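# Slide a drive sled from the shelf into the rack bay

## Task

Take a drive sled from the shelf and push it into the empty bay of the rack so its front sits level with the neighbouring drives and it has the same orientation as they do; then release it and pull the grippers away. It only counts if the sled stays seated without the robot holding it.

## Robot and tools

Robot: two arms, left_arm and right_arm, each with six joints and a parallel gripper. left_arm is the robot's own left arm, on the +y side; image sides say nothing about which arm is which. Something may occasionally tug a held part or shove a loose object. Knocking anything out of the work area fails the job, and the arms must not collide or press hard on each other, which can end the scene.

Frame: reported gripper poses share one scene frame. The origin is on the floor (z = 0) at the centre of the robot's foot, +x is the robot's facing direction, +z is up. Only the floor height is known. Printed hand positions can be wrong, more so at long reach, and identical joint angles do not give identical poses on the two arms. Each gripper's fingers point along its own +z and close along its own y; the reported position is the point between the finger pads, roughly 1 cm behind the tips.

Tool execute_actions, argument actions: a list with zero or one entry, plus optional pictures (true/false; images come by default).
- Empty list: sends nothing, just returns the current state.
- Motion: {"rows": [[...]], "steps": N}, N from 1 to 15 (default 15), each step 1/30 s. Each row is used for one step; if there are fewer rows than steps the last row repeats.
- Wait: {"steps": N} with no rows, N up to 300; it returns once N steps have passed since the previous result, and your reply time counts toward that.
Every row is one list of 14 numbers covering both arms, even if only one arm moves: left_arm waist, shoulder, elbow, wrist pitch, wrist yaw, wrist roll, opening, then the same seven for right_arm. The joint numbers are absolute target angles in radians, in the same form as the Joint positions line, not offsets. Stated ranges per arm: waist -2.880 to 2.880, shoulder 0.000 to 3.142, elbow 0.000 to 3.019, wrist pitch -1.693 to 1.571, wrist yaw -1.571 to 1.571, wrist roll -2.094 to 2.094. True ends may differ by up to 0.019 rad either way. A call is refused (nothing is sent) if a target is over 0.019 rad beyond a stated end and further out than the joint's last reported angle. Targets past the real end are clipped there, and the result may say "joint sent to its limit", possibly about an earlier action; its absence does not prove more travel exists. Opening is an absolute value from -1 (closed) to +1 (fully open).

Motion limits: each step the target actually sent stays within a fixed lead of the measured angle: 0.264 rad waist, 0.32 shoulder, 0.276 elbow, 0.33 wrist pitch, 0.186 wrist yaw, 0.522 wrist roll. If the targets would put a gripper more than 70 mm from where it is, all that arm's targets are pulled back toward the measured angles, so large moves take several actions. Between calls the arms keep heading for the last row sent, until everything has nearly stopped or a step is HELD; after that only a new action moves them further. Fingers still in motion finish moving.

Result lines: the state line gives left_arm | right_arm position (m) and quaternion (wxyz). Joint positions and Joint velocities list, per arm, the six joints (rad, rad/s) then the finger pad gap (m, m/s; 0.094 m is fully open). grip_measured is the finger opening on the command scale; each gripper's reading may be off by about 1 mm, constant within a scene. "joint command not followed" means a clearance check altered or blocked joint targets on some steps; the rest of the row still ran. HELD marks steps where your row was not sent, wholly or in part. Joint torques list the drive output per joint (no gripper); they are offset, scaled and noisy and not zero in free air, so treat them as rough contact hints. MOTOR HOT appears from 85 °C; at 100 °C that arm's motors and gripper let go until cooled (OVER-TEMPERATURE FAULT) and the arm drops, so avoid long static loads.

Gripping: fingers go to the commanded value on the grip_measured scale. To hold something, command about 0.03 below grip_measured for a firm grip, less for a light one. Pad force tops out near 50 to 62 N (lower on some grippers, lower on very thin parts) but can spike on first contact, so close gently.

Cameras: cam_left_wrist and cam_right_wrist, each 616x616 fisheye, given in that order. Tool zoom_image takes camera (one of those names) and region [x0, y0, x1, y1] in that camera's latest image pixels, origin top-left, at most 504 by 504, and returns a closer view.

Tool finished_scene, argument scene: the current scene number. Replying with no tool call ends everything.

Good practice: move smoothly, avoid drops, slips, slams and hard pushes, finish promptly, open the gripper and retreat before ending.

Each tool is called after "Call:" as name(argument=value, ...) on one line, values as JSON.

## Session

Call:
execute_actions(actions=[])

Scene clock: 0.00 s of 5400.00 s.
left_arm: end_effector_position=(+0.3684, +0.1755, +1.0582) grip_measured=+0.057 end_effector_quat_wxyz=(+0.122, -0.667, +0.733, -0.055) | right_arm: end_effector_position=(+0.3798, +0.0255, +0.9990) grip_measured=-0.988 end_effector_quat_wxyz=(+0.152, +0.357, +0.833, +0.396)
Joint positions: left_arm=[-2.382  1.735  0.666 -0.235 -0.214 -1.792  0.05 ] | right_arm=[ 2.641  2.206  0.66   0.87  -0.109  1.435  0.001]
Joint velocities: left_arm=[-0.005 -0.005 -0.012 -0.022  0.125  0.022 -0.   ] | right_arm=[-0.005  0.005 -0.017  0.002  0.007 -0.007  0.001]
Joint torques (N m, as the arm reports them, + toward a larger angle): no reading

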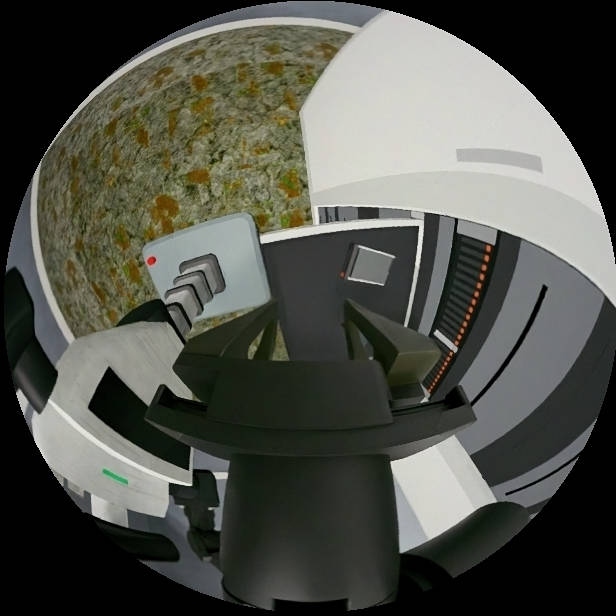

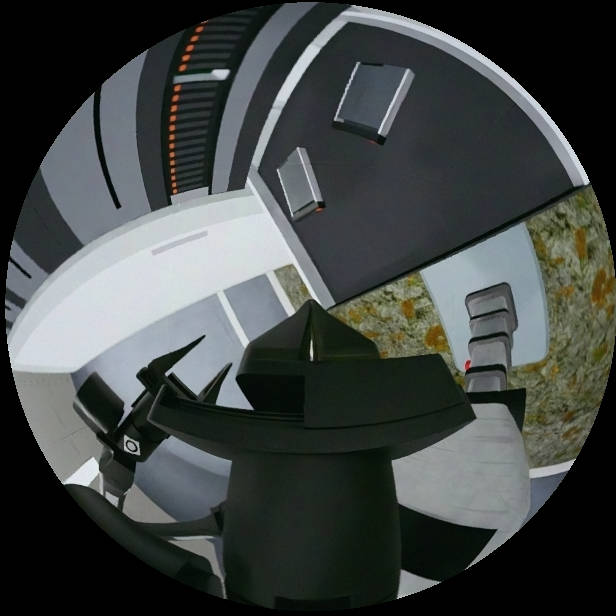

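Call:
zoom_image(camera="cam_left_wrist", region=[300,180,560,440])

Call:
zoom_image(camera="cam_right_wrist", region=[130,10,450,240])

Call:
execute_actions(actions=[{"rows":[[-2.182,1.735,0.666,-0.235,-0.214,-1.792,1,2.641,2.206,0.66,0.87,-0.109,1.435,-1]],"steps":15}], pictures=false)

Call:
execute_actions(actions=[{"rows":[[-2.182,1.535,0.666,-0.235,-0.214,-1.792,1,2.641,2.206,0.66,0.87,-0.109,1.435,-1]],"steps":15}], pictures=false)

Call:
execute_actions(actions=[{"rows":[[-2.182,1.535,0.866,-0.235,-0.214,-1.792,1,2.641,2.206,0.66,0.87,-0.109,1.435,-1]],"steps":15}])

Region (300, 180, 560, 440) of cam_left_wrist's 616x616 image, scaled by 1.938, with more detail than that image has.

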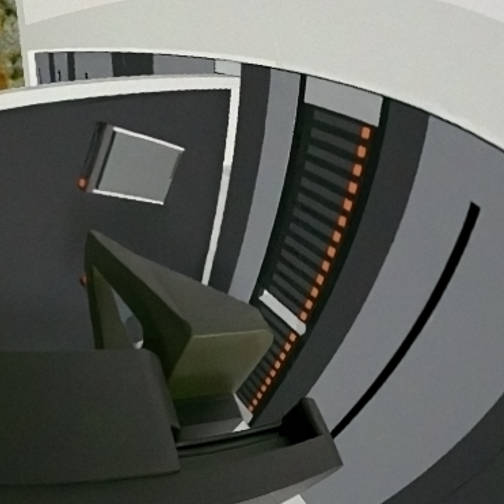

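Region (130, 10, 450, 240) of cam_right_wrist's 616x616 image, scaled by 1.575, with more detail than that image has; it fills the top 362 rows of this view, and the rest is white.

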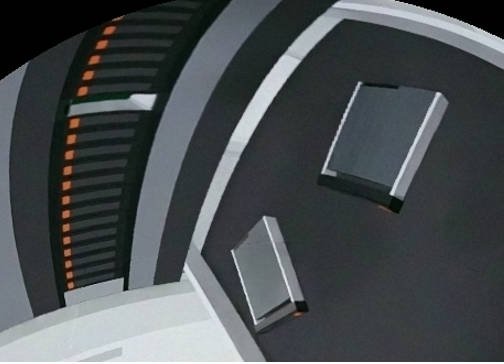

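Scene clock: 31.33 s of 5400.00 s.
left_arm: end_effector_position=(+0.3809, +0.2568, +1.0549) grip_measured=+1.000 end_effector_quat_wxyz=(+0.130, -0.737, +0.662, -0.035) | right_arm: end_effector_position=(+0.3798, +0.0255, +0.9990) grip_measured=-0.988 end_effector_quat_wxyz=(+0.152, +0.357, +0.833, +0.396)
Joint positions: left_arm=[-2.177  1.735  0.666 -0.235 -0.216 -1.792  0.094] | right_arm=[ 2.641  2.206  0.66   0.87  -0.109  1.435  0.001]
Joint velocities: left_arm=[-0.044  0.015 -0.007 -0.007  0.037 -0.037  0.   ] | right_arm=[-0.015  0.005  0.022  0.007  0.037  0.007 -0.   ]
Joint torques (N m, as the arm reports them, + toward a larger angle): left_arm=[ -0.9  -11.07   3.68   0.9   -0.16   0.  ] | right_arm=[  1.57 -11.53   1.03   1.56  -0.05  -0.04]
Steps of this call (steps 1 to 90: nothing new was sent; then 27.83 s passed at rest; steps 91 to 105: all 15 steps of this action). Readings (joint positions):
91: left_arm=[-2.369 1.735 0.666 -0.235 -0.208 -1.792] | right_arm=[2.641 2.206 0.660 0.870 -0.109 1.435]
92: left_arm=[-2.338 1.735 0.666 -0.235 -0.207 -1.792] | right_arm=[2.641 2.206 0.660 0.870 -0.109 1.435]
94: left_arm=[-2.248 1.735 0.666 -0.235 -0.210 -1.792] | right_arm=[2.641 2.206 0.660 0.870 -0.109 1.435]
98: left_arm=[-2.150 1.735 0.666 -0.235 -0.216 -1.792] | right_arm=[2.641 2.206 0.660 0.870 -0.109 1.435]
105: the state above

Scene clock: 31.83 s of 5400.00 s.
left_arm: end_effector_position=(+0.4139, +0.2549, +1.1307) grip_measured=+1.000 end_effector_quat_wxyz=(+0.183, -0.735, +0.643, -0.115) | right_arm: end_effector_position=(+0.3798, +0.0255, +0.9990) grip_measured=-0.988 end_effector_quat_wxyz=(+0.152, +0.357, +0.833, +0.396)
Joint positions: left_arm=[-2.177  1.528  0.654 -0.235 -0.215 -1.792  0.094] | right_arm=[ 2.641  2.206  0.66   0.87  -0.109  1.435  0.001]
Joint velocities: left_arm=[ 0.005  0.142 -0.002  0.002 -0.007  0.022  0.   ] | right_arm=[-0.015 -0.005  0.007 -0.017 -0.051  0.007 -0.   ]
Joint torques (N m, as the arm reports them, + toward a larger angle): left_arm=[-0.9  -9.76  5.74  1.31 -0.21  0.01] | right_arm=[  1.71 -11.49   1.12   1.5   -0.05  -0.04]
Steps of this call (steps 1 to 15: all 15 steps of this action). Readings (joint positions):
1: left_arm=[-2.177 1.724 0.665 -0.235 -0.215 -1.792] | right_arm=[2.641 2.206 0.660 0.870 -0.109 1.435]
2: left_arm=[-2.177 1.698 0.658 -0.235 -0.215 -1.792] | right_arm=[2.641 2.206 0.660 0.870 -0.109 1.435]
4: left_arm=[-2.177 1.622 0.652 -0.235 -0.215 -1.792] | right_arm=[2.641 2.206 0.660 0.870 -0.109 1.435]
8: left_arm=[-2.177 1.507 0.654 -0.235 -0.215 -1.792] | right_arm=[2.641 2.206 0.660 0.870 -0.109 1.435]
15: the state above

Scene clock: 32.33 s of 5400.00 s.
left_arm: end_effector_position=(+0.5077, +0.2444, +1.1969) grip_measured=+1.000 end_effector_quat_wxyz=(+0.230, -0.726, +0.620, -0.187) | right_arm: end_effector_position=(+0.3798, +0.0255, +0.9990) grip_measured=-0.988 end_effector_quat_wxyz=(+0.152, +0.357, +0.833, +0.396)
Joint positions: left_arm=[-2.177  1.538  0.847 -0.237 -0.215 -1.792  0.094] | right_arm=[ 2.641  2.206  0.66   0.87  -0.109  1.435  0.001]
Joint velocities: left_arm=[-0.005 -0.005  0.012  0.002 -0.007  0.022  0.   ] | right_arm=[-0.015 -0.005 -0.017  0.002 -0.051  0.022 -0.   ]
Joint torques (N m, as the arm reports them, + toward a larger angle): left_arm=[ -1.04 -12.21   7.35   1.49  -0.19   0.04] | right_arm=[  1.45 -11.7    1.05   1.52  -0.07  -0.05]
Steps of this call (steps 1 to 15: all 15 steps of this action). Readings (joint positions):
1: left_arm=[-2.177 1.532 0.661 -0.236 -0.215 -1.792] | right_arm=[2.641 2.206 0.660 0.870 -0.109 1.435]
2: left_arm=[-2.177 1.537 0.673 -0.237 -0.215 -1.792] | right_arm=[2.641 2.206 0.660 0.870 -0.109 1.435]
4: left_arm=[-2.177 1.544 0.714 -0.237 -0.215 -1.792] | right_arm=[2.641 2.206 0.660 0.870 -0.109 1.435]
8: left_arm=[-2.177 1.545 0.813 -0.237 -0.215 -1.792] | right_arm=[2.641 2.206 0.660 0.870 -0.109 1.435]
15: the state above

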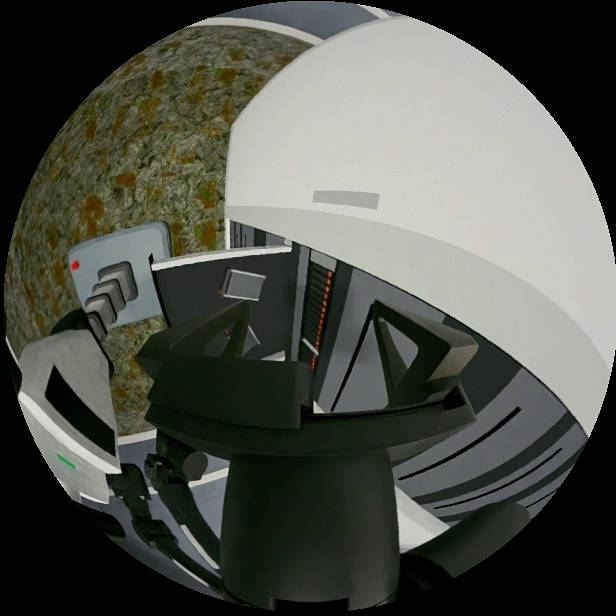

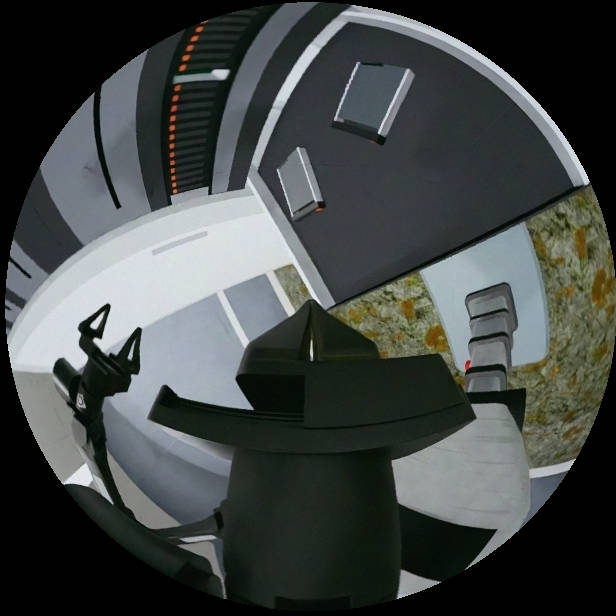

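Call:
execute_actions(actions=[{"rows":[[-2.15,1.65,0.75,-0.3,-0.1,-1.2,1,2.3,2.0,0.66,0.87,-0.109,1.435,-1],[-2.15,1.7,0.7,-0.4,0,-0.6,1,2.0,1.9,0.66,0.87,-0.109,1.435,-1],[-2.15,1.7,0.7,-0.4,0,-0.6,1,2.0,1.9,0.66,0.87,-0.109,1.435,-1],[-2.15,1.7,0.7,-0.4,0,-0.6,1,2.0,1.9,0.66,0.87,-0.109,1.435,-1],[-2.15,1.735,0.666,-0.5,0,0,1,1.6,1.8,0.66,0.87,-0.109,1.435,-1]],"steps":15}], pictures=false)

Call:
execute_actions(actions=[{"rows":[[-2.15,1.735,0.666,-0.5,0,0,1,1.6,1.8,0.66,0.87,-0.109,1.435,-1]],"steps":15}], pictures=false)

Call:
execute_actions(actions=[{"rows":[[-2.15,1.735,0.666,-0.2,0,0,1,1.6,1.8,0.66,0.87,-0.109,1.435,-1]],"steps":15}])

Scene clock: 69.53 s of 5400.00 s.
left_arm: end_effector_position=(+0.2926, +0.2378, +1.0348) grip_measured=+1.000 end_effector_quat_wxyz=(-0.058, -0.286, +0.956, +0.006) | right_arm: end_effector_position=(+0.5527, -0.2104, +1.1835) grip_measured=-0.988 end_effector_quat_wxyz=(+0.371, +0.492, +0.653, +0.440)
Joint positions: left_arm=[-2.158  1.768  0.642 -0.496 -0.004 -0.705  0.094] | right_arm=[ 2.127  1.811  0.655  0.865 -0.113  1.435  0.001]
Joint velocities: left_arm=[ 0.005 -0.015  0.002 -0.051 -0.007  2.733  0.   ] | right_arm=[-1.49  -0.386 -0.007  0.012 -0.037 -0.022 -0.   ]
Joint torques (N m, as the arm reports them, + toward a larger angle): left_arm=[  0.02 -13.6    4.43   0.47   0.08   0.06] | right_arm=[ 0.32 -8.96  4.82  1.84  0.04 -0.07]
Steps of this call (steps 1 to 15: the robot went on to your last target; steps 16 to 90: nothing new was sent; then 33.70 s passed at rest; steps 91 to 105: all 15 steps of this action). Readings (joint positions):
91: left_arm=[-2.175 1.542 0.841 -0.241 -0.177 -1.735] | right_arm=[2.633 2.200 0.660 0.869 -0.112 1.435]
92: left_arm=[-2.173 1.546 0.834 -0.252 -0.134 -1.688] | right_arm=[2.618 2.187 0.657 0.866 -0.113 1.435]
94: left_arm=[-2.171 1.569 0.805 -0.286 -0.073 -1.594] | right_arm=[2.566 2.139 0.655 0.865 -0.113 1.435]
98: left_arm=[-2.171 1.651 0.733 -0.391 -0.020 -1.384] | right_arm=[2.434 2.002 0.655 0.865 -0.113 1.435]
105: the state above

Scene clock: 70.03 s of 5400.00 s.
left_arm: end_effector_position=(+0.2986, +0.2372, +1.0408) grip_measured=+1.000 end_effector_quat_wxyz=(-0.046, +0.042, +0.998, -0.015) | right_arm: end_effector_position=(+0.5036, -0.5266, +1.1888) grip_measured=-0.988 end_effector_quat_wxyz=(+0.492, +0.649, +0.495, +0.303)
Joint positions: left_arm=[-2.158  1.748  0.644 -0.496 -0.003 -0.04   0.094] | right_arm=[ 1.559  1.788  0.655  0.865 -0.104  1.435  0.001]
Joint velocities: left_arm=[-0.024  0.005 -0.007  0.002 -0.022  0.168  0.   ] | right_arm=[ 0.239 -0.005 -0.012 -0.002  0.007 -0.022 -0.001]
Joint torques (N m, as the arm reports them, + toward a larger angle): left_arm=[  0.13 -11.24   4.45   0.35   0.14   0.11] | right_arm=[  3.23 -10.32   5.23   1.9   -0.22  -0.06]
Steps of this call (steps 1 to 15: all 15 steps of this action). Readings (joint positions):
1: left_arm=[-2.158 1.767 0.642 -0.496 -0.003 -0.606] | right_arm=[2.076 1.800 0.655 0.865 -0.113 1.435]
2: left_arm=[-2.158 1.764 0.644 -0.496 -0.003 -0.507] | right_arm=[2.023 1.793 0.655 0.865 -0.113 1.435]
4: left_arm=[-2.158 1.755 0.644 -0.496 -0.003 -0.330] | right_arm=[1.918 1.788 0.655 0.865 -0.113 1.435]
8: left_arm=[-2.158 1.748 0.644 -0.496 -0.003 -0.142] | right_arm=[1.704 1.788 0.655 0.865 -0.112 1.435]
15: the state above

Scene clock: 70.53 s of 5400.00 s.
left_arm: end_effector_position=(+0.3746, +0.2282, +1.0480) grip_measured=+1.000 end_effector_quat_wxyz=(+0.102, +0.051, +0.993, -0.025) | right_arm: end_effector_position=(+0.5139, -0.5038, +1.1889) grip_measured=-0.988 end_effector_quat_wxyz=(+0.484, +0.638, +0.509, +0.316)
Joint positions: left_arm=[-2.158  1.744  0.655 -0.214 -0.003 -0.014  0.094] | right_arm=[ 1.602  1.788  0.655  0.865 -0.108  1.435  0.001]
Joint velocities: left_arm=[-0.024  0.005 -0.017  0.002  0.022  0.081  0.   ] | right_arm=[-0.005 -0.005  0.007  0.007  0.022 -0.022 -0.   ]
Joint torques (N m, as the arm reports them, + toward a larger angle): left_arm=[  0.17 -11.85   4.28   1.67   0.13   0.1 ] | right_arm=[ 0.45 -9.6   5.24  1.97 -0.09 -0.08]
Steps of this call (steps 1 to 15: all 15 steps of this action). Readings (joint positions):
1: left_arm=[-2.158 1.748 0.639 -0.437 -0.003 -0.035] | right_arm=[1.568 1.788 0.655 0.865 -0.105 1.435]
2: left_arm=[-2.158 1.750 0.635 -0.357 -0.003 -0.030] | right_arm=[1.578 1.788 0.655 0.865 -0.106 1.435]
4: left_arm=[-2.158 1.748 0.644 -0.262 -0.003 -0.024] | right_arm=[1.594 1.788 0.655 0.865 -0.107 1.435]
8: left_arm=[-2.158 1.744 0.655 -0.215 -0.003 -0.018] | right_arm=[1.602 1.788 0.655 0.865 -0.108 1.435]
15: the state above

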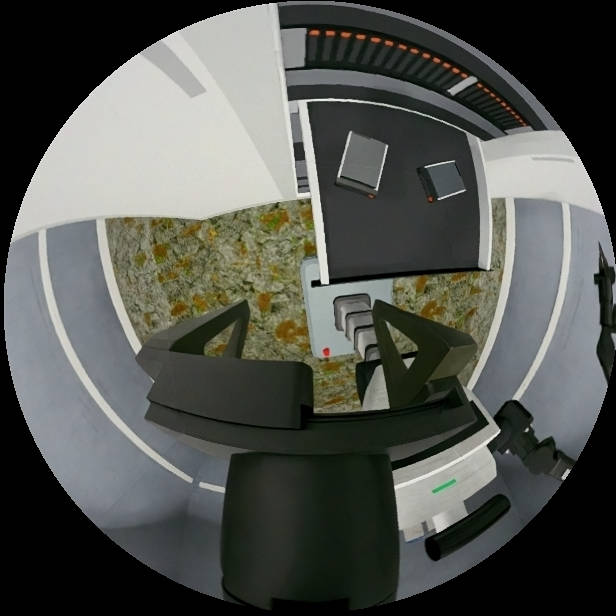

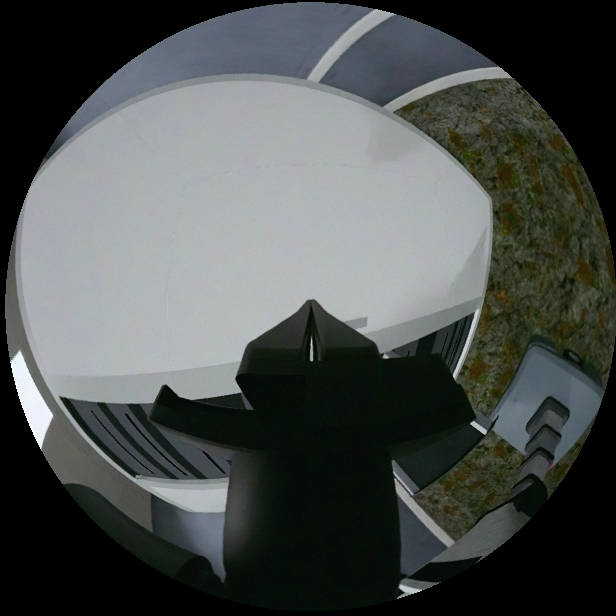

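Call:
execute_actions(actions=[{"rows":[[-2.2,1.85,0.72,-0.05,0,0,1,1.6,1.8,0.66,0.87,-0.109,1.435,-1],[-2.2,1.85,0.72,-0.05,0,0,1,1.6,1.8,0.66,0.87,-0.109,1.435,-1],[-2.2,1.85,0.72,-0.05,0,0,1,1.6,1.8,0.66,0.87,-0.109,1.435,-1],[-2.2,1.85,0.72,-0.05,0,0,1,1.6,1.8,0.66,0.87,-0.109,1.435,-1],[-2.26,2.03,0.8,0.17,0,0,1,1.6,1.8,0.66,0.87,-0.109,1.435,-1],[-2.26,2.03,0.8,0.17,0,0,1,1.6,1.8,0.66,0.87,-0.109,1.435,-1],[-2.26,2.03,0.8,0.17,0,0,1,1.6,1.8,0.66,0.87,-0.109,1.435,-1],[-2.26,2.03,0.8,0.17,0,0,1,1.6,1.8,0.66,0.87,-0.109,1.435,-1],[-2.318,2.205,0.872,0.393,0,0,1,1.6,1.8,0.66,0.87,-0.109,1.435,-1]],"steps":15}], pictures=false)

Call:
execute_actions(actions=[{"steps":10}])

Scene clock: 107.30 s of 5400.00 s.
left_arm: end_effector_position=(+0.4704, +0.1233, +0.9315) grip_measured=+1.000 end_effector_quat_wxyz=(+0.247, +0.128, +0.959, -0.061) | right_arm: end_effector_position=(+0.5139, -0.5038, +1.1889) grip_measured=-0.988 end_effector_quat_wxyz=(+0.484, +0.638, +0.509, +0.316)
Joint positions: left_arm=[-2.328  2.242  0.873  0.363 -0.001 -0.013  0.094] | right_arm=[ 1.602  1.788  0.655  0.865 -0.108  1.435  0.001]
Joint velocities: left_arm=[-0.103  0.171 -0.139 -0.007 -0.066  0.007  0.   ] | right_arm=[-0.005 -0.015 -0.007 -0.007 -0.007 -0.051  0.   ]
Joint torques (N m, as the arm reports them, + toward a larger angle): left_arm=[  0.96 -19.97   2.5    2.93   0.07   0.06] | right_arm=[ 0.53 -9.93  5.22  2.   -0.07 -0.05]
Steps of this call (steps 1 to 15: the robot went on to your last target; steps 16 to 90: nothing new was sent; then 33.27 s passed at rest; steps 91 to 105: all 15 steps of this action). Readings (joint positions):
91: left_arm=[-2.160 1.752 0.657 -0.184 -0.003 -0.013] | right_arm=[1.602 1.788 0.655 0.865 -0.108 1.435]
92: left_arm=[-2.166 1.771 0.662 -0.140 -0.003 -0.013] | right_arm=[1.602 1.788 0.655 0.865 -0.108 1.435]
94: left_arm=[-2.180 1.818 0.687 -0.090 -0.003 -0.013] | right_arm=[1.602 1.788 0.655 0.865 -0.108 1.435]
98: left_arm=[-2.234 1.988 0.771 0.113 -0.003 -0.013] | right_arm=[1.602 1.788 0.655 0.865 -0.108 1.435]
105: the state above

Scene clock: 107.63 s of 5400.00 s.
left_arm: end_effector_position=(+0.4744, +0.1232, +0.9404) grip_measured=+1.000 end_effector_quat_wxyz=(+0.257, +0.127, +0.956, -0.063) | right_arm: end_effector_position=(+0.5139, -0.5038, +1.1889) grip_measured=-0.988 end_effector_quat_wxyz=(+0.484, +0.638, +0.509, +0.316)
Joint positions: left_arm=[-2.327  2.223  0.864  0.374 -0.001 -0.012  0.094] | right_arm=[ 1.602  1.788  0.655  0.865 -0.108  1.435  0.001]
Joint velocities: left_arm=[ 0.005 -0.034 -0.002  0.022 -0.11  -0.007  0.   ] | right_arm=[-0.015 -0.015 -0.012 -0.012 -0.066  0.022  0.001]
Joint torques (N m, as the arm reports them, + toward a larger angle): left_arm=[  0.06 -17.08   2.68   2.44   0.05   0.11] | right_arm=[ 0.37 -9.87  5.26  1.99 -0.09 -0.05]
Steps of this call (steps 1 to 10: the robot went on to your last target). Readings (joint positions):
1: left_arm=[-2.330 2.244 0.868 0.363 -0.001 -0.012] | right_arm=[1.602 1.788 0.655 0.865 -0.108 1.435]
2: left_arm=[-2.330 2.244 0.864 0.364 -0.001 -0.012] | right_arm=[1.602 1.788 0.655 0.865 -0.108 1.435]
4: left_arm=[-2.328 2.240 0.864 0.367 -0.001 -0.012] | right_arm=[1.602 1.788 0.655 0.865 -0.108 1.435]
8: left_arm=[-2.327 2.226 0.864 0.373 -0.001 -0.012] | right_arm=[1.602 1.788 0.655 0.865 -0.108 1.435]
10: the state above

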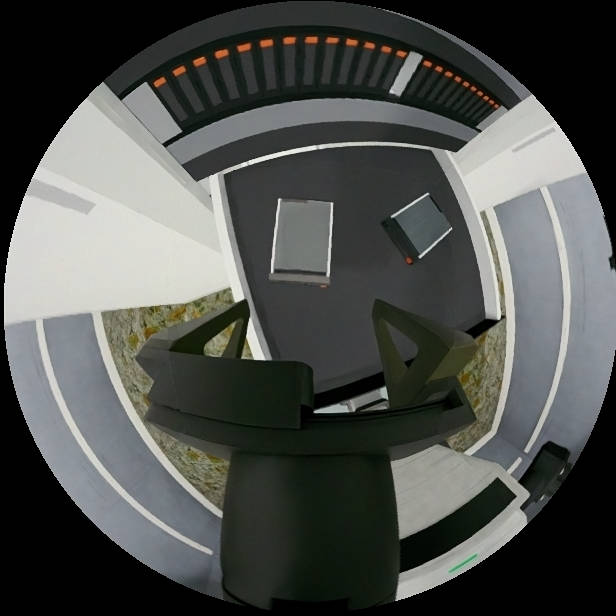

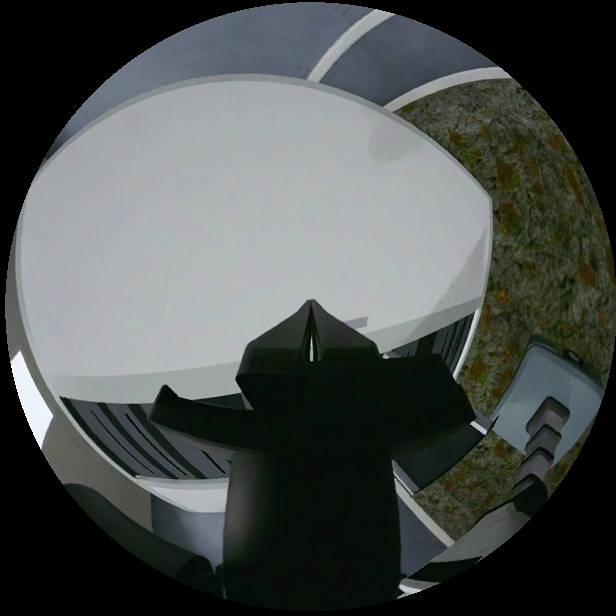

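Call:
zoom_image(camera="cam_left_wrist", region=[240,170,500,430])

Call:
zoom_image(camera="cam_left_wrist", region=[230,20,490,150])

Region (240, 170, 500, 430) of cam_left_wrist's 616x616 image, scaled by 1.938, with more detail than that image has.

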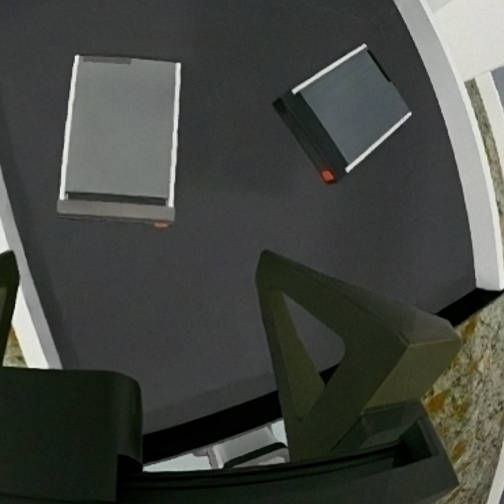

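Region (230, 20, 490, 150) of cam_left_wrist's 616x616 image, scaled by 1.938, with more detail than that image has.

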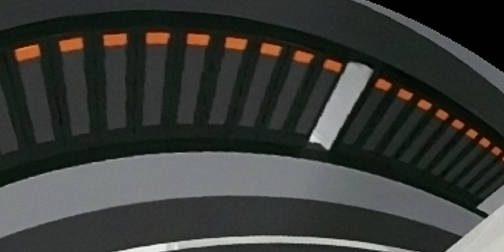

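Call:
execute_actions(actions=[{"rows":[[-2.315,2.29,0.91,0.42,0,0,1,1.6,1.8,0.66,0.87,-0.109,1.435,-1],[-2.315,2.29,0.91,0.42,0,0,1,1.6,1.8,0.66,0.87,-0.109,1.435,-1],[-2.315,2.29,0.91,0.42,0,0,1,1.6,1.8,0.66,0.87,-0.109,1.435,-1],[-2.31,2.36,0.95,0.46,0,0,1,1.6,1.8,0.66,0.87,-0.109,1.435,-1],[-2.31,2.36,0.95,0.46,0,0,1,1.6,1.8,0.66,0.87,-0.109,1.435,-1],[-2.31,2.36,0.95,0.46,0,0,1,1.6,1.8,0.66,0.87,-0.109,1.435,-1],[-2.30,2.42,0.99,0.5,0,0,1,1.6,1.8,0.66,0.87,-0.109,1.435,-1]],"steps":15}], pictures=false)

Call:
execute_actions(actions=[{"steps":12}])

Scene clock: 138.00 s of 5400.00 s.
left_arm: end_effector_position=(+0.4825, +0.1283, +0.8649) grip_measured=+1.000 end_effector_quat_wxyz=(+0.257, +0.117, +0.958, -0.059) | right_arm: end_effector_position=(+0.5139, -0.5038, +1.1889) grip_measured=-0.988 end_effector_quat_wxyz=(+0.484, +0.638, +0.509, +0.316)
Joint positions: left_arm=[-2.306  2.442  0.98   0.477 -0.001 -0.012  0.094] | right_arm=[ 1.602  1.788  0.655  0.865 -0.108  1.435  0.001]
Joint velocities: left_arm=[-0.024 -0.024 -0.007  0.027 -0.051  0.022  0.   ] | right_arm=[-0.015 -0.005 -0.022  0.007 -0.007 -0.022  0.   ]
Joint torques (N m, as the arm reports them, + toward a larger angle): left_arm=[ -0.52 -18.35   2.16   2.53   0.08   0.11] | right_arm=[  0.43 -10.12   5.24   2.03  -0.09  -0.08]
Steps of this call (steps 1 to 30: the robot went on to your last target; steps 31 to 90: nothing new was sent; then 26.87 s passed at rest; steps 91 to 105: all 15 steps of this action). Readings (joint positions):
91: left_arm=[-2.327 2.226 0.866 0.380 -0.001 -0.012] | right_arm=[1.602 1.788 0.655 0.865 -0.108 1.435]
92: left_arm=[-2.327 2.236 0.873 0.390 -0.001 -0.012] | right_arm=[1.602 1.788 0.655 0.865 -0.108 1.435]
94: left_arm=[-2.325 2.267 0.893 0.407 -0.001 -0.012] | right_arm=[1.602 1.788 0.655 0.865 -0.108 1.435]
98: left_arm=[-2.319 2.369 0.957 0.461 -0.001 -0.012] | right_arm=[1.602 1.788 0.655 0.865 -0.108 1.435]
105: the state above

Scene clock: 138.40 s of 5400.00 s.
left_arm: end_effector_position=(+0.4846, +0.1278, +0.8666) grip_measured=+1.000 end_effector_quat_wxyz=(+0.260, +0.117, +0.957, -0.060) | right_arm: end_effector_position=(+0.5139, -0.5038, +1.1889) grip_measured=-0.988 end_effector_quat_wxyz=(+0.484, +0.638, +0.509, +0.316)
Joint positions: left_arm=[-2.306  2.44   0.98   0.481 -0.001 -0.012  0.094] | right_arm=[ 1.602  1.788  0.655  0.865 -0.108  1.435  0.001]
Joint velocities: left_arm=[-0.005 -0.015 -0.017 -0.002  0.007 -0.007  0.   ] | right_arm=[ 0.015  0.005  0.002 -0.007 -0.051 -0.007  0.   ]
Joint torques (N m, as the arm reports them, + toward a larger angle): left_arm=[ -0.66 -18.3    2.06   2.44   0.06   0.11] | right_arm=[ 0.27 -9.98  5.26  1.99 -0.07 -0.07]
Steps of this call (steps 1 to 12: the robot went on to your last target). Readings (joint positions):
1: left_arm=[-2.306 2.441 0.980 0.478 -0.001 -0.012] | right_arm=[1.602 1.788 0.655 0.865 -0.108 1.435]
2: left_arm=[-2.306 2.440 0.980 0.480 -0.001 -0.012] | right_arm=[1.602 1.788 0.655 0.865 -0.108 1.435]
4: left_arm=[-2.306 2.440 0.980 0.481 -0.001 -0.012] | right_arm=[1.602 1.788 0.655 0.865 -0.108 1.435]
8: left_arm=[-2.306 2.440 0.980 0.481 -0.001 -0.012] | right_arm=[1.602 1.788 0.655 0.865 -0.108 1.435]
12: the state above

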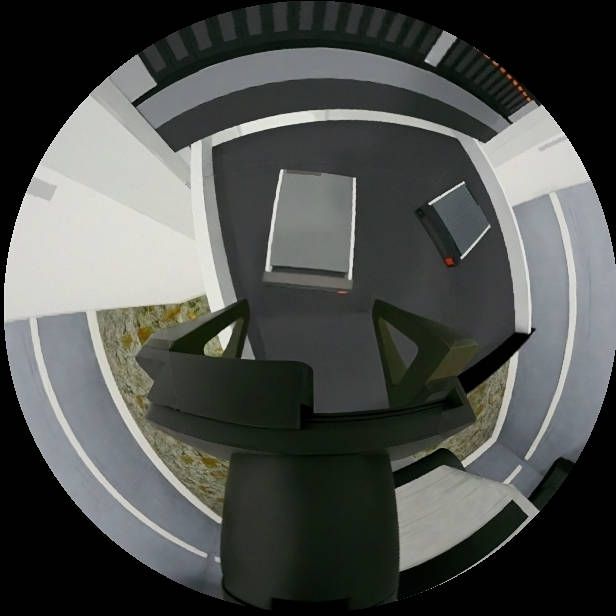

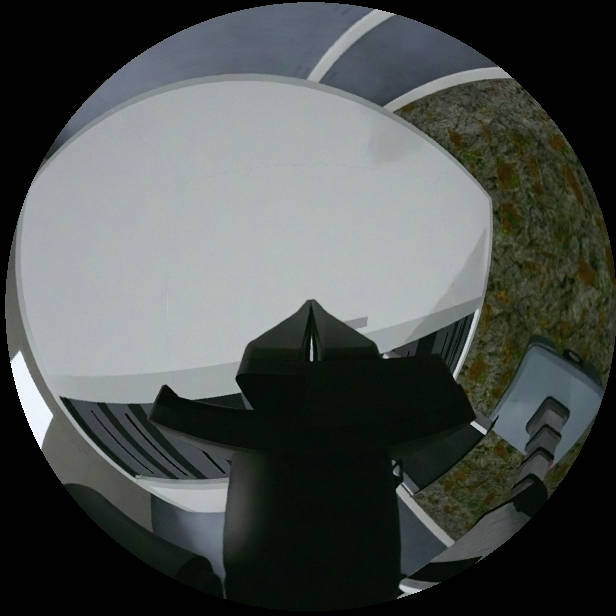

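Call:
execute_actions(actions=[{"rows":[[-2.30,2.42,0.96,0.75,0,0,1,1.6,1.8,0.66,0.87,-0.109,1.435,-1],[-2.30,2.42,0.96,0.75,0,0,1,1.6,1.8,0.66,0.87,-0.109,1.435,-1],[-2.30,2.42,0.96,0.75,0,0,1,1.6,1.8,0.66,0.87,-0.109,1.435,-1],[-2.30,2.45,0.93,1.0,0,0,1,1.6,1.8,0.66,0.87,-0.109,1.435,-1],[-2.30,2.45,0.93,1.0,0,0,1,1.6,1.8,0.66,0.87,-0.109,1.435,-1],[-2.30,2.45,0.93,1.0,0,0,1,1.6,1.8,0.66,0.87,-0.109,1.435,-1],[-2.30,2.53,0.9,1.2,0,0,1,1.6,1.8,0.66,0.87,-0.109,1.435,-1],[-2.30,2.53,0.9,1.2,0,0,1,1.6,1.8,0.66,0.87,-0.109,1.435,-1],[-2.30,2.53,0.9,1.2,0,0,1,1.6,1.8,0.66,0.87,-0.109,1.435,-1],[-2.30,2.62,0.9,1.2,0,0,1,1.6,1.8,0.66,0.87,-0.109,1.435,-1]],"steps":15}], pictures=false)

Call:
execute_actions(actions=[{"steps":12}])

Scene clock: 153.93 s of 5400.00 s.
left_arm: end_effector_position=(+0.4980, +0.1252, +0.8884) grip_measured=+1.000 end_effector_quat_wxyz=(+0.470, +0.101, +0.873, -0.087) | right_arm: end_effector_position=(+0.5139, -0.5038, +1.1889) grip_measured=-0.988 end_effector_quat_wxyz=(+0.484, +0.638, +0.509, +0.316)
Joint positions: left_arm=[-2.306  2.612  0.911  1.178 -0.001 -0.012  0.094] | right_arm=[ 1.602  1.788  0.655  0.865 -0.108  1.435  0.001]
Joint velocities: left_arm=[-0.005  0.611 -0.183  0.002  0.022 -0.051  0.   ] | right_arm=[-0.005  0.005  0.017  0.002  0.022 -0.037 -0.   ]
Joint torques (N m, as the arm reports them, + toward a larger angle): left_arm=[ -0.32 -17.99   0.15   2.92   0.06   0.1 ] | right_arm=[  0.41 -10.02   5.28   2.03  -0.06  -0.07]
Steps of this call (steps 1 to 15: the robot went on to your last target; steps 16 to 90: nothing new was sent; then 12.03 s passed at rest; steps 91 to 105: all 15 steps of this action). Readings (joint positions):
91: left_arm=[-2.306 2.441 0.974 0.535 -0.001 -0.012] | right_arm=[1.602 1.788 0.655 0.865 -0.108 1.435]
92: left_arm=[-2.306 2.443 0.965 0.608 -0.001 -0.012] | right_arm=[1.602 1.788 0.655 0.865 -0.108 1.435]
94: left_arm=[-2.306 2.444 0.955 0.740 -0.001 -0.012] | right_arm=[1.602 1.788 0.655 0.865 -0.108 1.435]
98: left_arm=[-2.306 2.463 0.932 1.064 -0.001 -0.012] | right_arm=[1.602 1.788 0.655 0.865 -0.108 1.435]
105: the state above

Scene clock: 154.33 s of 5400.00 s.
left_arm: end_effector_position=(+0.4793, +0.1296, +0.8733) grip_measured=+1.000 end_effector_quat_wxyz=(+0.451, +0.103, +0.883, -0.085) | right_arm: end_effector_position=(+0.5139, -0.5038, +1.1889) grip_measured=-0.988 end_effector_quat_wxyz=(+0.484, +0.638, +0.509, +0.316)
Joint positions: left_arm=[-2.306  2.638  0.895  1.178 -0.001 -0.012  0.094] | right_arm=[ 1.602  1.788  0.655  0.865 -0.108  1.435  0.001]
Joint velocities: left_arm=[-0.005 -0.034 -0.007 -0.007  0.037 -0.066  0.   ] | right_arm=[-0.005 -0.015 -0.017 -0.017 -0.037 -0.022 -0.   ]
Joint torques (N m, as the arm reports them, + toward a larger angle): left_arm=[ -0.27 -16.71   0.1    3.01   0.06   0.1 ] | right_arm=[ 0.4  -9.88  5.26  2.05 -0.09 -0.06]
Steps of this call (steps 1 to 12: the robot went on to your last target). Readings (joint positions):
1: left_arm=[-2.306 2.630 0.905 1.178 -0.001 -0.012] | right_arm=[1.602 1.788 0.655 0.865 -0.108 1.435]
2: left_arm=[-2.306 2.644 0.899 1.178 -0.001 -0.012] | right_arm=[1.602 1.788 0.655 0.865 -0.108 1.435]
4: left_arm=[-2.306 2.656 0.892 1.178 -0.001 -0.012] | right_arm=[1.602 1.788 0.655 0.865 -0.108 1.435]
8: left_arm=[-2.306 2.648 0.893 1.178 -0.001 -0.012] | right_arm=[1.602 1.788 0.655 0.865 -0.108 1.435]
12: the state above

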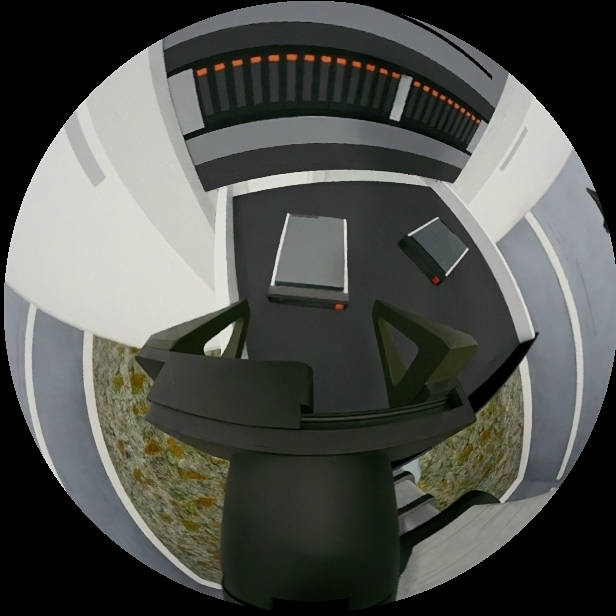

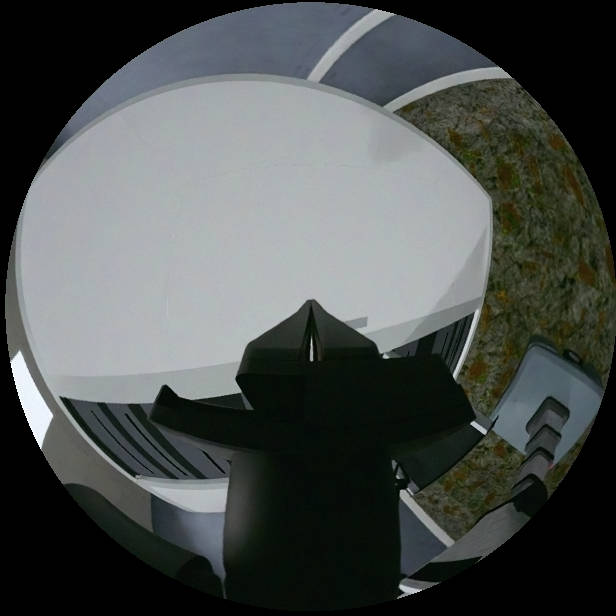

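Call:
execute_actions(actions=[{"rows":[[-2.30,2.64,0.96,1.16,0,0,1,1.6,1.8,0.66,0.87,-0.109,1.435,-1],[-2.30,2.64,0.96,1.16,0,0,1,1.6,1.8,0.66,0.87,-0.109,1.435,-1],[-2.30,2.64,0.96,1.16,0,0,1,1.6,1.8,0.66,0.87,-0.109,1.435,-1],[-2.30,2.665,1.02,1.12,0,0,1,1.6,1.8,0.66,0.87,-0.109,1.435,-1],[-2.30,2.665,1.02,1.12,0,0,1,1.6,1.8,0.66,0.87,-0.109,1.435,-1],[-2.30,2.665,1.02,1.12,0,0,1,1.6,1.8,0.66,0.87,-0.109,1.435,-1],[-2.30,2.69,1.085,1.085,0,0,1,1.6,1.8,0.66,0.87,-0.109,1.435,-1]],"steps":15}], pictures=false)

Call:
execute_actions(actions=[{"steps":12}])

Scene clock: 166.60 s of 5400.00 s.
left_arm: end_effector_position=(+0.5483, +0.1101, +0.8646) grip_measured=+1.000 end_effector_quat_wxyz=(+0.483, +0.100, +0.866, -0.089) | right_arm: end_effector_position=(+0.5139, -0.5038, +1.1889) grip_measured=-0.988 end_effector_quat_wxyz=(+0.484, +0.638, +0.509, +0.316)
Joint positions: left_arm=[-2.306  2.678  1.088  1.097 -0.001 -0.012  0.094] | right_arm=[ 1.602  1.788  0.655  0.865 -0.108  1.435  0.001]
Joint velocities: left_arm=[-0.005  0.015  0.007 -0.032 -0.051  0.037  0.   ] | right_arm=[-0.005 -0.005 -0.002 -0.002  0.037 -0.037 -0.   ]
Joint torques (N m, as the arm reports them, + toward a larger angle): left_arm=[ -0.47 -16.31   0.73   1.38   0.06   0.11] | right_arm=[ 0.47 -9.85  5.29  2.03 -0.1  -0.06]
Steps of this call (steps 1 to 30: the robot went on to your last target; steps 31 to 90: nothing new was sent; then 8.77 s passed at rest; steps 91 to 105: all 15 steps of this action). Readings (joint positions):
91: left_arm=[-2.306 2.637 0.900 1.177 -0.001 -0.012] | right_arm=[1.602 1.788 0.655 0.865 -0.108 1.435]
92: left_arm=[-2.306 2.640 0.911 1.173 -0.001 -0.012] | right_arm=[1.602 1.788 0.655 0.865 -0.108 1.435]
94: left_arm=[-2.306 2.644 0.945 1.162 -0.001 -0.012] | right_arm=[1.602 1.788 0.655 0.865 -0.108 1.435]
98: left_arm=[-2.306 2.664 1.043 1.117 -0.001 -0.012] | right_arm=[1.602 1.788 0.655 0.865 -0.108 1.435]
105: the state above

Scene clock: 167.00 s of 5400.00 s.
left_arm: end_effector_position=(+0.5464, +0.1105, +0.8620) grip_measured=+1.000 end_effector_quat_wxyz=(+0.480, +0.100, +0.867, -0.089) | right_arm: end_effector_position=(+0.5139, -0.5038, +1.1889) grip_measured=-0.988 end_effector_quat_wxyz=(+0.484, +0.638, +0.509, +0.316)
Joint positions: left_arm=[-2.306  2.682  1.088  1.096 -0.001 -0.012  0.094] | right_arm=[ 1.602  1.788  0.655  0.865 -0.108  1.435  0.001]
Joint velocities: left_arm=[ 0.005 -0.015  0.002  0.007  0.037 -0.007  0.   ] | right_arm=[-0.005  0.005 -0.007 -0.007  0.051 -0.051 -0.   ]
Joint torques (N m, as the arm reports them, + toward a larger angle): left_arm=[ -0.42 -16.37   0.76   1.55   0.06   0.1 ] | right_arm=[ 0.3  -9.96  5.31  2.   -0.08 -0.07]
Steps of this call (steps 1 to 12: the robot went on to your last target). Readings (joint positions):
1: left_arm=[-2.306 2.679 1.088 1.097 -0.001 -0.012] | right_arm=[1.602 1.788 0.655 0.865 -0.108 1.435]
2: left_arm=[-2.306 2.680 1.088 1.096 -0.001 -0.012] | right_arm=[1.602 1.788 0.655 0.865 -0.108 1.435]
4: left_arm=[-2.306 2.681 1.088 1.096 -0.001 -0.012] | right_arm=[1.602 1.788 0.655 0.865 -0.108 1.435]
8: left_arm=[-2.306 2.682 1.088 1.096 -0.001 -0.012] | right_arm=[1.602 1.788 0.655 0.865 -0.108 1.435]
12: the state above

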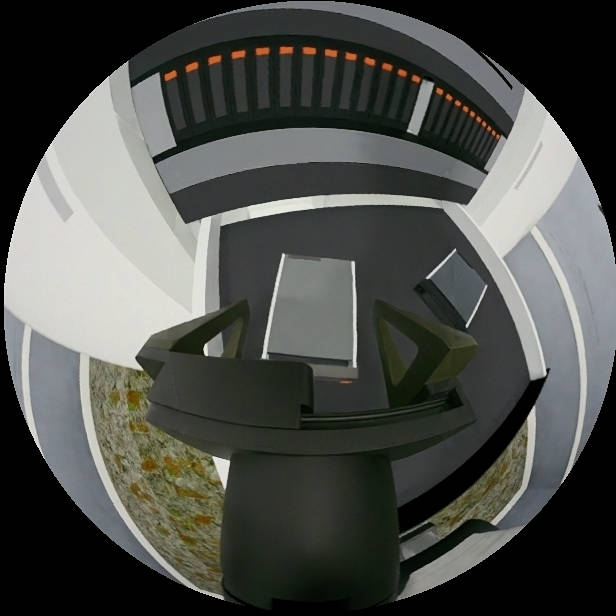

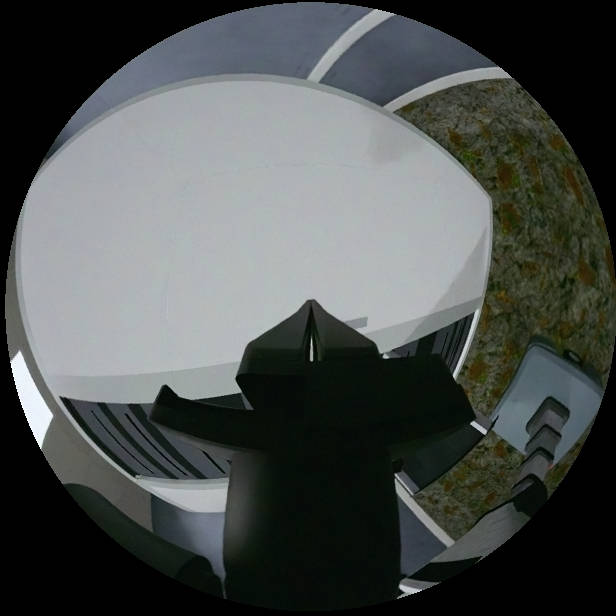

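Call:
execute_actions(actions=[{"rows":[[-2.30,2.70,1.06,1.15,0,0,1,1.6,1.8,0.66,0.87,-0.109,1.435,-1],[-2.30,2.70,1.06,1.15,0,0,1,1.6,1.8,0.66,0.87,-0.109,1.435,-1],[-2.30,2.70,1.06,1.15,0,0,1,1.6,1.8,0.66,0.87,-0.109,1.435,-1],[-2.30,2.70,1.06,1.15,0,0,1,1.6,1.8,0.66,0.87,-0.109,1.435,-1],[-2.30,2.76,1.058,1.195,0,0,1,1.6,1.8,0.66,0.87,-0.109,1.435,-1]],"steps":15}], pictures=false)

Call:
execute_actions(actions=[{"steps":12}])

Scene clock: 178.17 s of 5400.00 s.
left_arm: end_effector_position=(+0.5312, +0.1140, +0.8568) grip_measured=+1.000 end_effector_quat_wxyz=(+0.497, +0.108, +0.857, -0.086) | right_arm: end_effector_position=(+0.5139, -0.5038, +1.1889) grip_measured=-0.988 end_effector_quat_wxyz=(+0.484, +0.638, +0.509, +0.316)
Joint positions: left_arm=[-2.306  2.723  1.068  1.193  0.     0.01   0.094] | right_arm=[ 1.602  1.788  0.655  0.865 -0.108  1.435  0.001]
Joint velocities: left_arm=[ 0.005  0.005 -0.002 -0.007 -0.037 -0.037  0.   ] | right_arm=[ 0.005 -0.005 -0.007 -0.002  0.007 -0.051 -0.001]
Joint torques (N m, as the arm reports them, + toward a larger angle): left_arm=[ -0.64 -13.74  -0.06   2.14   0.    -0.14] | right_arm=[  0.52 -10.02   5.25   2.03  -0.08  -0.07]
Steps of this call (steps 1 to 15: the robot went on to your last target; steps 16 to 90: nothing new was sent; then 7.67 s passed at rest; steps 91 to 105: all 15 steps of this action). Readings (joint positions):
91: left_arm=[-2.306 2.683 1.086 1.103 -0.001 -0.012] | right_arm=[1.602 1.788 0.655 0.865 -0.108 1.435]
92: left_arm=[-2.306 2.683 1.081 1.113 -0.001 -0.012] | right_arm=[1.602 1.788 0.655 0.865 -0.108 1.435]
94: left_arm=[-2.306 2.684 1.070 1.124 -0.001 -0.012] | right_arm=[1.602 1.788 0.655 0.865 -0.108 1.435]
98: left_arm=[-2.306 2.720 1.068 1.183 -0.001 0.005] | right_arm=[1.602 1.788 0.655 0.865 -0.108 1.435]
105: the state above

Scene clock: 178.57 s of 5400.00 s.
left_arm: end_effector_position=(+0.5312, +0.1140, +0.8568) grip_measured=+1.000 end_effector_quat_wxyz=(+0.497, +0.108, +0.857, -0.086) | right_arm: end_effector_position=(+0.5139, -0.5038, +1.1889) grip_measured=-0.988 end_effector_quat_wxyz=(+0.484, +0.638, +0.509, +0.316)
Joint positions: left_arm=[-2.306  2.723  1.068  1.193  0.     0.01   0.094] | right_arm=[ 1.602  1.788  0.655  0.865 -0.108  1.435  0.001]
Joint velocities: left_arm=[ 0.005  0.005 -0.012 -0.007  0.007 -0.007  0.   ] | right_arm=[ 0.015  0.005  0.002  0.002 -0.022 -0.066 -0.   ]
Joint torques (N m, as the arm reports them, + toward a larger angle): left_arm=[ -0.36 -13.55  -0.08   2.13  -0.01  -0.14] | right_arm=[ 0.38 -9.94  5.25  2.05 -0.08 -0.07]
Steps of this call (steps 1 to 12: the robot went on to your last target). Readings (joint positions):
1: left_arm=[-2.306 2.723 1.068 1.193 0.000 0.010] | right_arm=[1.602 1.788 0.655 0.865 -0.108 1.435]
2: left_arm=[-2.306 2.723 1.068 1.193 0.000 0.010] | right_arm=[1.602 1.788 0.655 0.865 -0.108 1.435]
4: left_arm=[-2.306 2.723 1.068 1.193 0.000 0.010] | right_arm=[1.602 1.788 0.655 0.865 -0.108 1.435]
8: left_arm=[-2.306 2.723 1.068 1.193 0.000 0.010] | right_arm=[1.602 1.788 0.655 0.865 -0.108 1.435]
12: the state above

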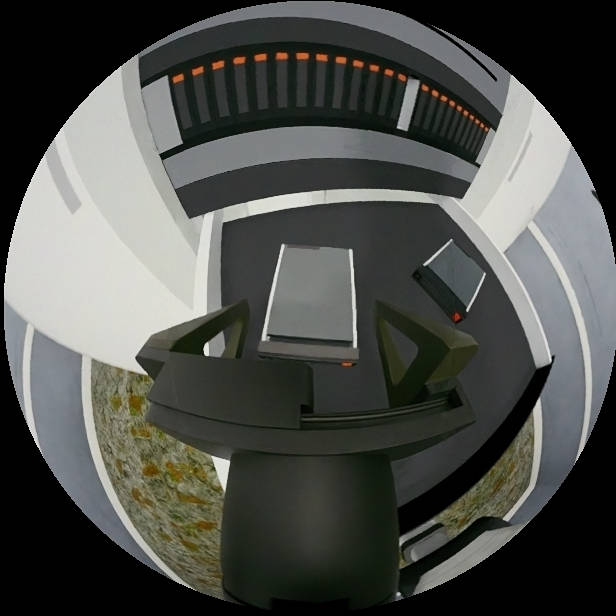

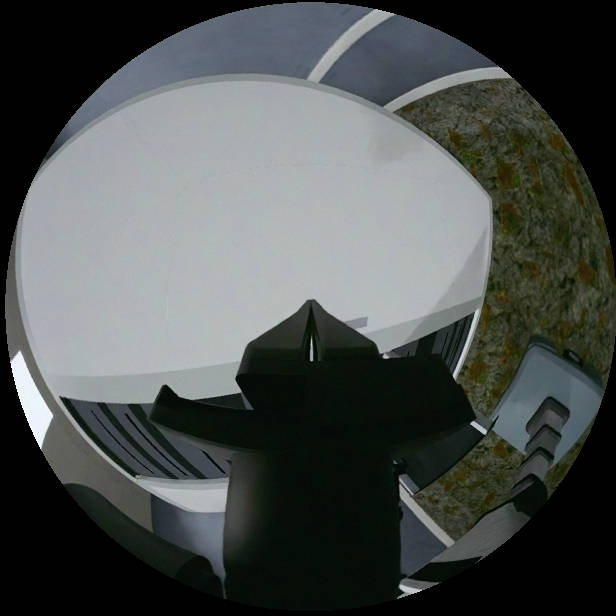

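Call:
execute_actions(actions=[{"rows":[[-2.30,2.715,1.03,1.225,0,0,1,1.6,1.8,0.66,0.87,-0.109,1.435,-1]],"steps":12}], pictures=false)

Call:
execute_actions(actions=[{"rows":[[-2.30,2.725,1.03,1.225,0,0,0.7,1.6,1.8,0.66,0.87,-0.109,1.435,-1],[-2.30,2.725,1.03,1.225,0,0,0.7,1.6,1.8,0.66,0.87,-0.109,1.435,-1],[-2.30,2.725,1.03,1.225,0,0,0.7,1.6,1.8,0.66,0.87,-0.109,1.435,-1],[-2.30,2.725,1.03,1.225,0,0,0.55,1.6,1.8,0.66,0.87,-0.109,1.435,-1],[-2.30,2.725,1.03,1.225,0,0,0.55,1.6,1.8,0.66,0.87,-0.109,1.435,-1],[-2.30,2.725,1.03,1.225,0,0,0.4,1.6,1.8,0.66,0.87,-0.109,1.435,-1]],"steps":15}])

Scene clock: 189.73 s of 5400.00 s.
left_arm: end_effector_position=(+0.5208, +0.1171, +0.8573) grip_measured=+1.000 end_effector_quat_wxyz=(+0.494, +0.109, +0.859, -0.086) | right_arm: end_effector_position=(+0.5139, -0.5038, +1.1889) grip_measured=-0.988 end_effector_quat_wxyz=(+0.484, +0.638, +0.509, +0.316)
Joint positions: left_arm=[-2.306  2.722  1.04   1.213  0.     0.01   0.094] | right_arm=[ 1.602  1.788  0.655  0.865 -0.108  1.435  0.001]
Joint velocities: left_arm=[-0.005 -0.005 -0.002  0.002 -0.051 -0.066  0.   ] | right_arm=[ 0.005 -0.005 -0.007  0.002 -0.022  0.007  0.   ]
Joint torques (N m, as the arm reports them, + toward a larger angle): left_arm=[ -0.38 -17.08  -0.3    2.59  -0.02  -0.15] | right_arm=[  0.39 -10.11   5.29   2.    -0.09  -0.07]
Steps of this call (steps 1 to 15: the robot went on to your last target; steps 16 to 90: nothing new was sent; then 7.77 s passed at rest; steps 91 to 102: all 12 steps of this action). Readings (joint positions):
91: left_arm=[-2.306 2.722 1.065 1.197 0.000 0.010] | right_arm=[1.602 1.788 0.655 0.865 -0.108 1.435]
92: left_arm=[-2.306 2.722 1.059 1.201 0.000 0.010] | right_arm=[1.602 1.788 0.655 0.865 -0.108 1.435]
94: left_arm=[-2.306 2.722 1.046 1.209 0.000 0.010] | right_arm=[1.602 1.788 0.655 0.865 -0.108 1.435]
98: left_arm=[-2.306 2.722 1.040 1.213 0.000 0.010] | right_arm=[1.602 1.788 0.655 0.865 -0.108 1.435]
102: the state above

Scene clock: 190.23 s of 5400.00 s.
left_arm: end_effector_position=(+0.5186, +0.1176, +0.8566) grip_measured=+0.403 end_effector_quat_wxyz=(+0.492, +0.109, +0.860, -0.085) | right_arm: end_effector_position=(+0.5139, -0.5038, +1.1889) grip_measured=-0.988 end_effector_quat_wxyz=(+0.484, +0.638, +0.509, +0.316)
Joint positions: left_arm=[-2.306  2.722  1.036  1.213  0.     0.01   0.066] | right_arm=[ 1.602  1.788  0.655  0.865 -0.108  1.435  0.001]
Joint velocities: left_arm=[ 0.005  0.005 -0.007 -0.017 -0.007  0.007  0.001] | right_arm=[ 0.005 -0.005 -0.017 -0.007 -0.081  0.007 -0.   ]
Joint torques (N m, as the arm reports them, + toward a larger angle): left_arm=[ -0.33 -16.02  -0.06   2.61  -0.01  -0.14] | right_arm=[ 0.29 -9.96  5.26  1.92 -0.09 -0.08]
Steps of this call (steps 1 to 15: all 15 steps of this action). Readings (joint positions):
1: left_arm=[-2.306 2.722 1.040 1.213 0.000 0.010] | right_arm=[1.602 1.788 0.655 0.865 -0.108 1.435]
2: left_arm=[-2.306 2.722 1.040 1.213 0.000 0.010] | right_arm=[1.602 1.788 0.655 0.865 -0.108 1.435]
4: left_arm=[-2.306 2.722 1.037 1.213 0.000 0.010] | right_arm=[1.602 1.788 0.655 0.865 -0.108 1.435]
8: left_arm=[-2.306 2.722 1.036 1.213 0.000 0.010] | right_arm=[1.602 1.788 0.655 0.865 -0.108 1.435]
15: the state above

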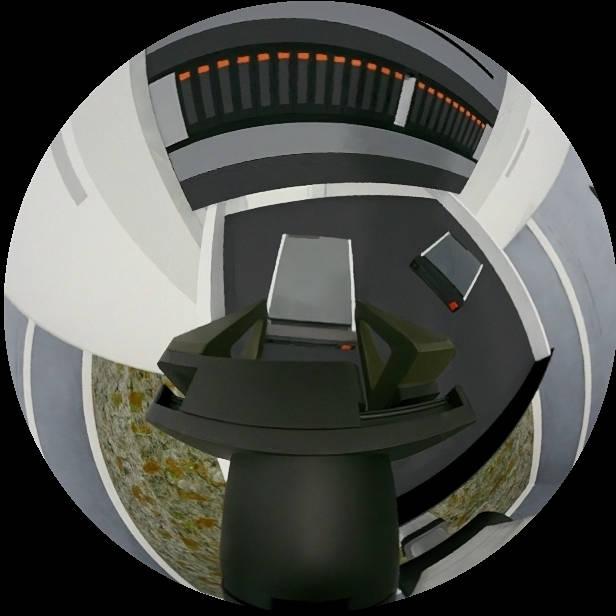

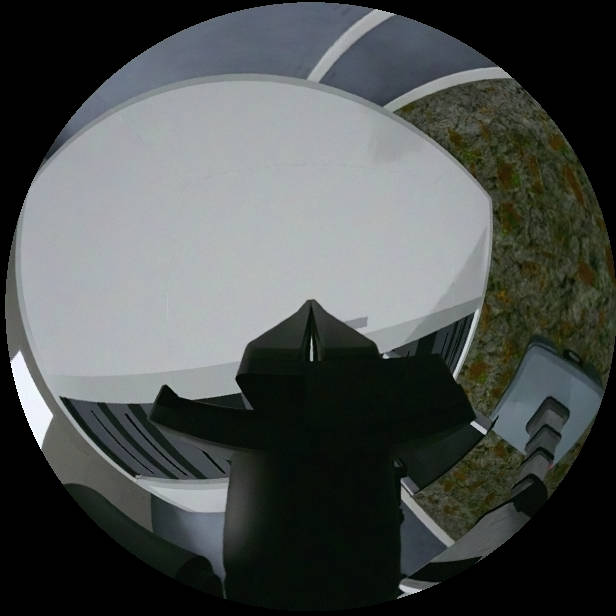

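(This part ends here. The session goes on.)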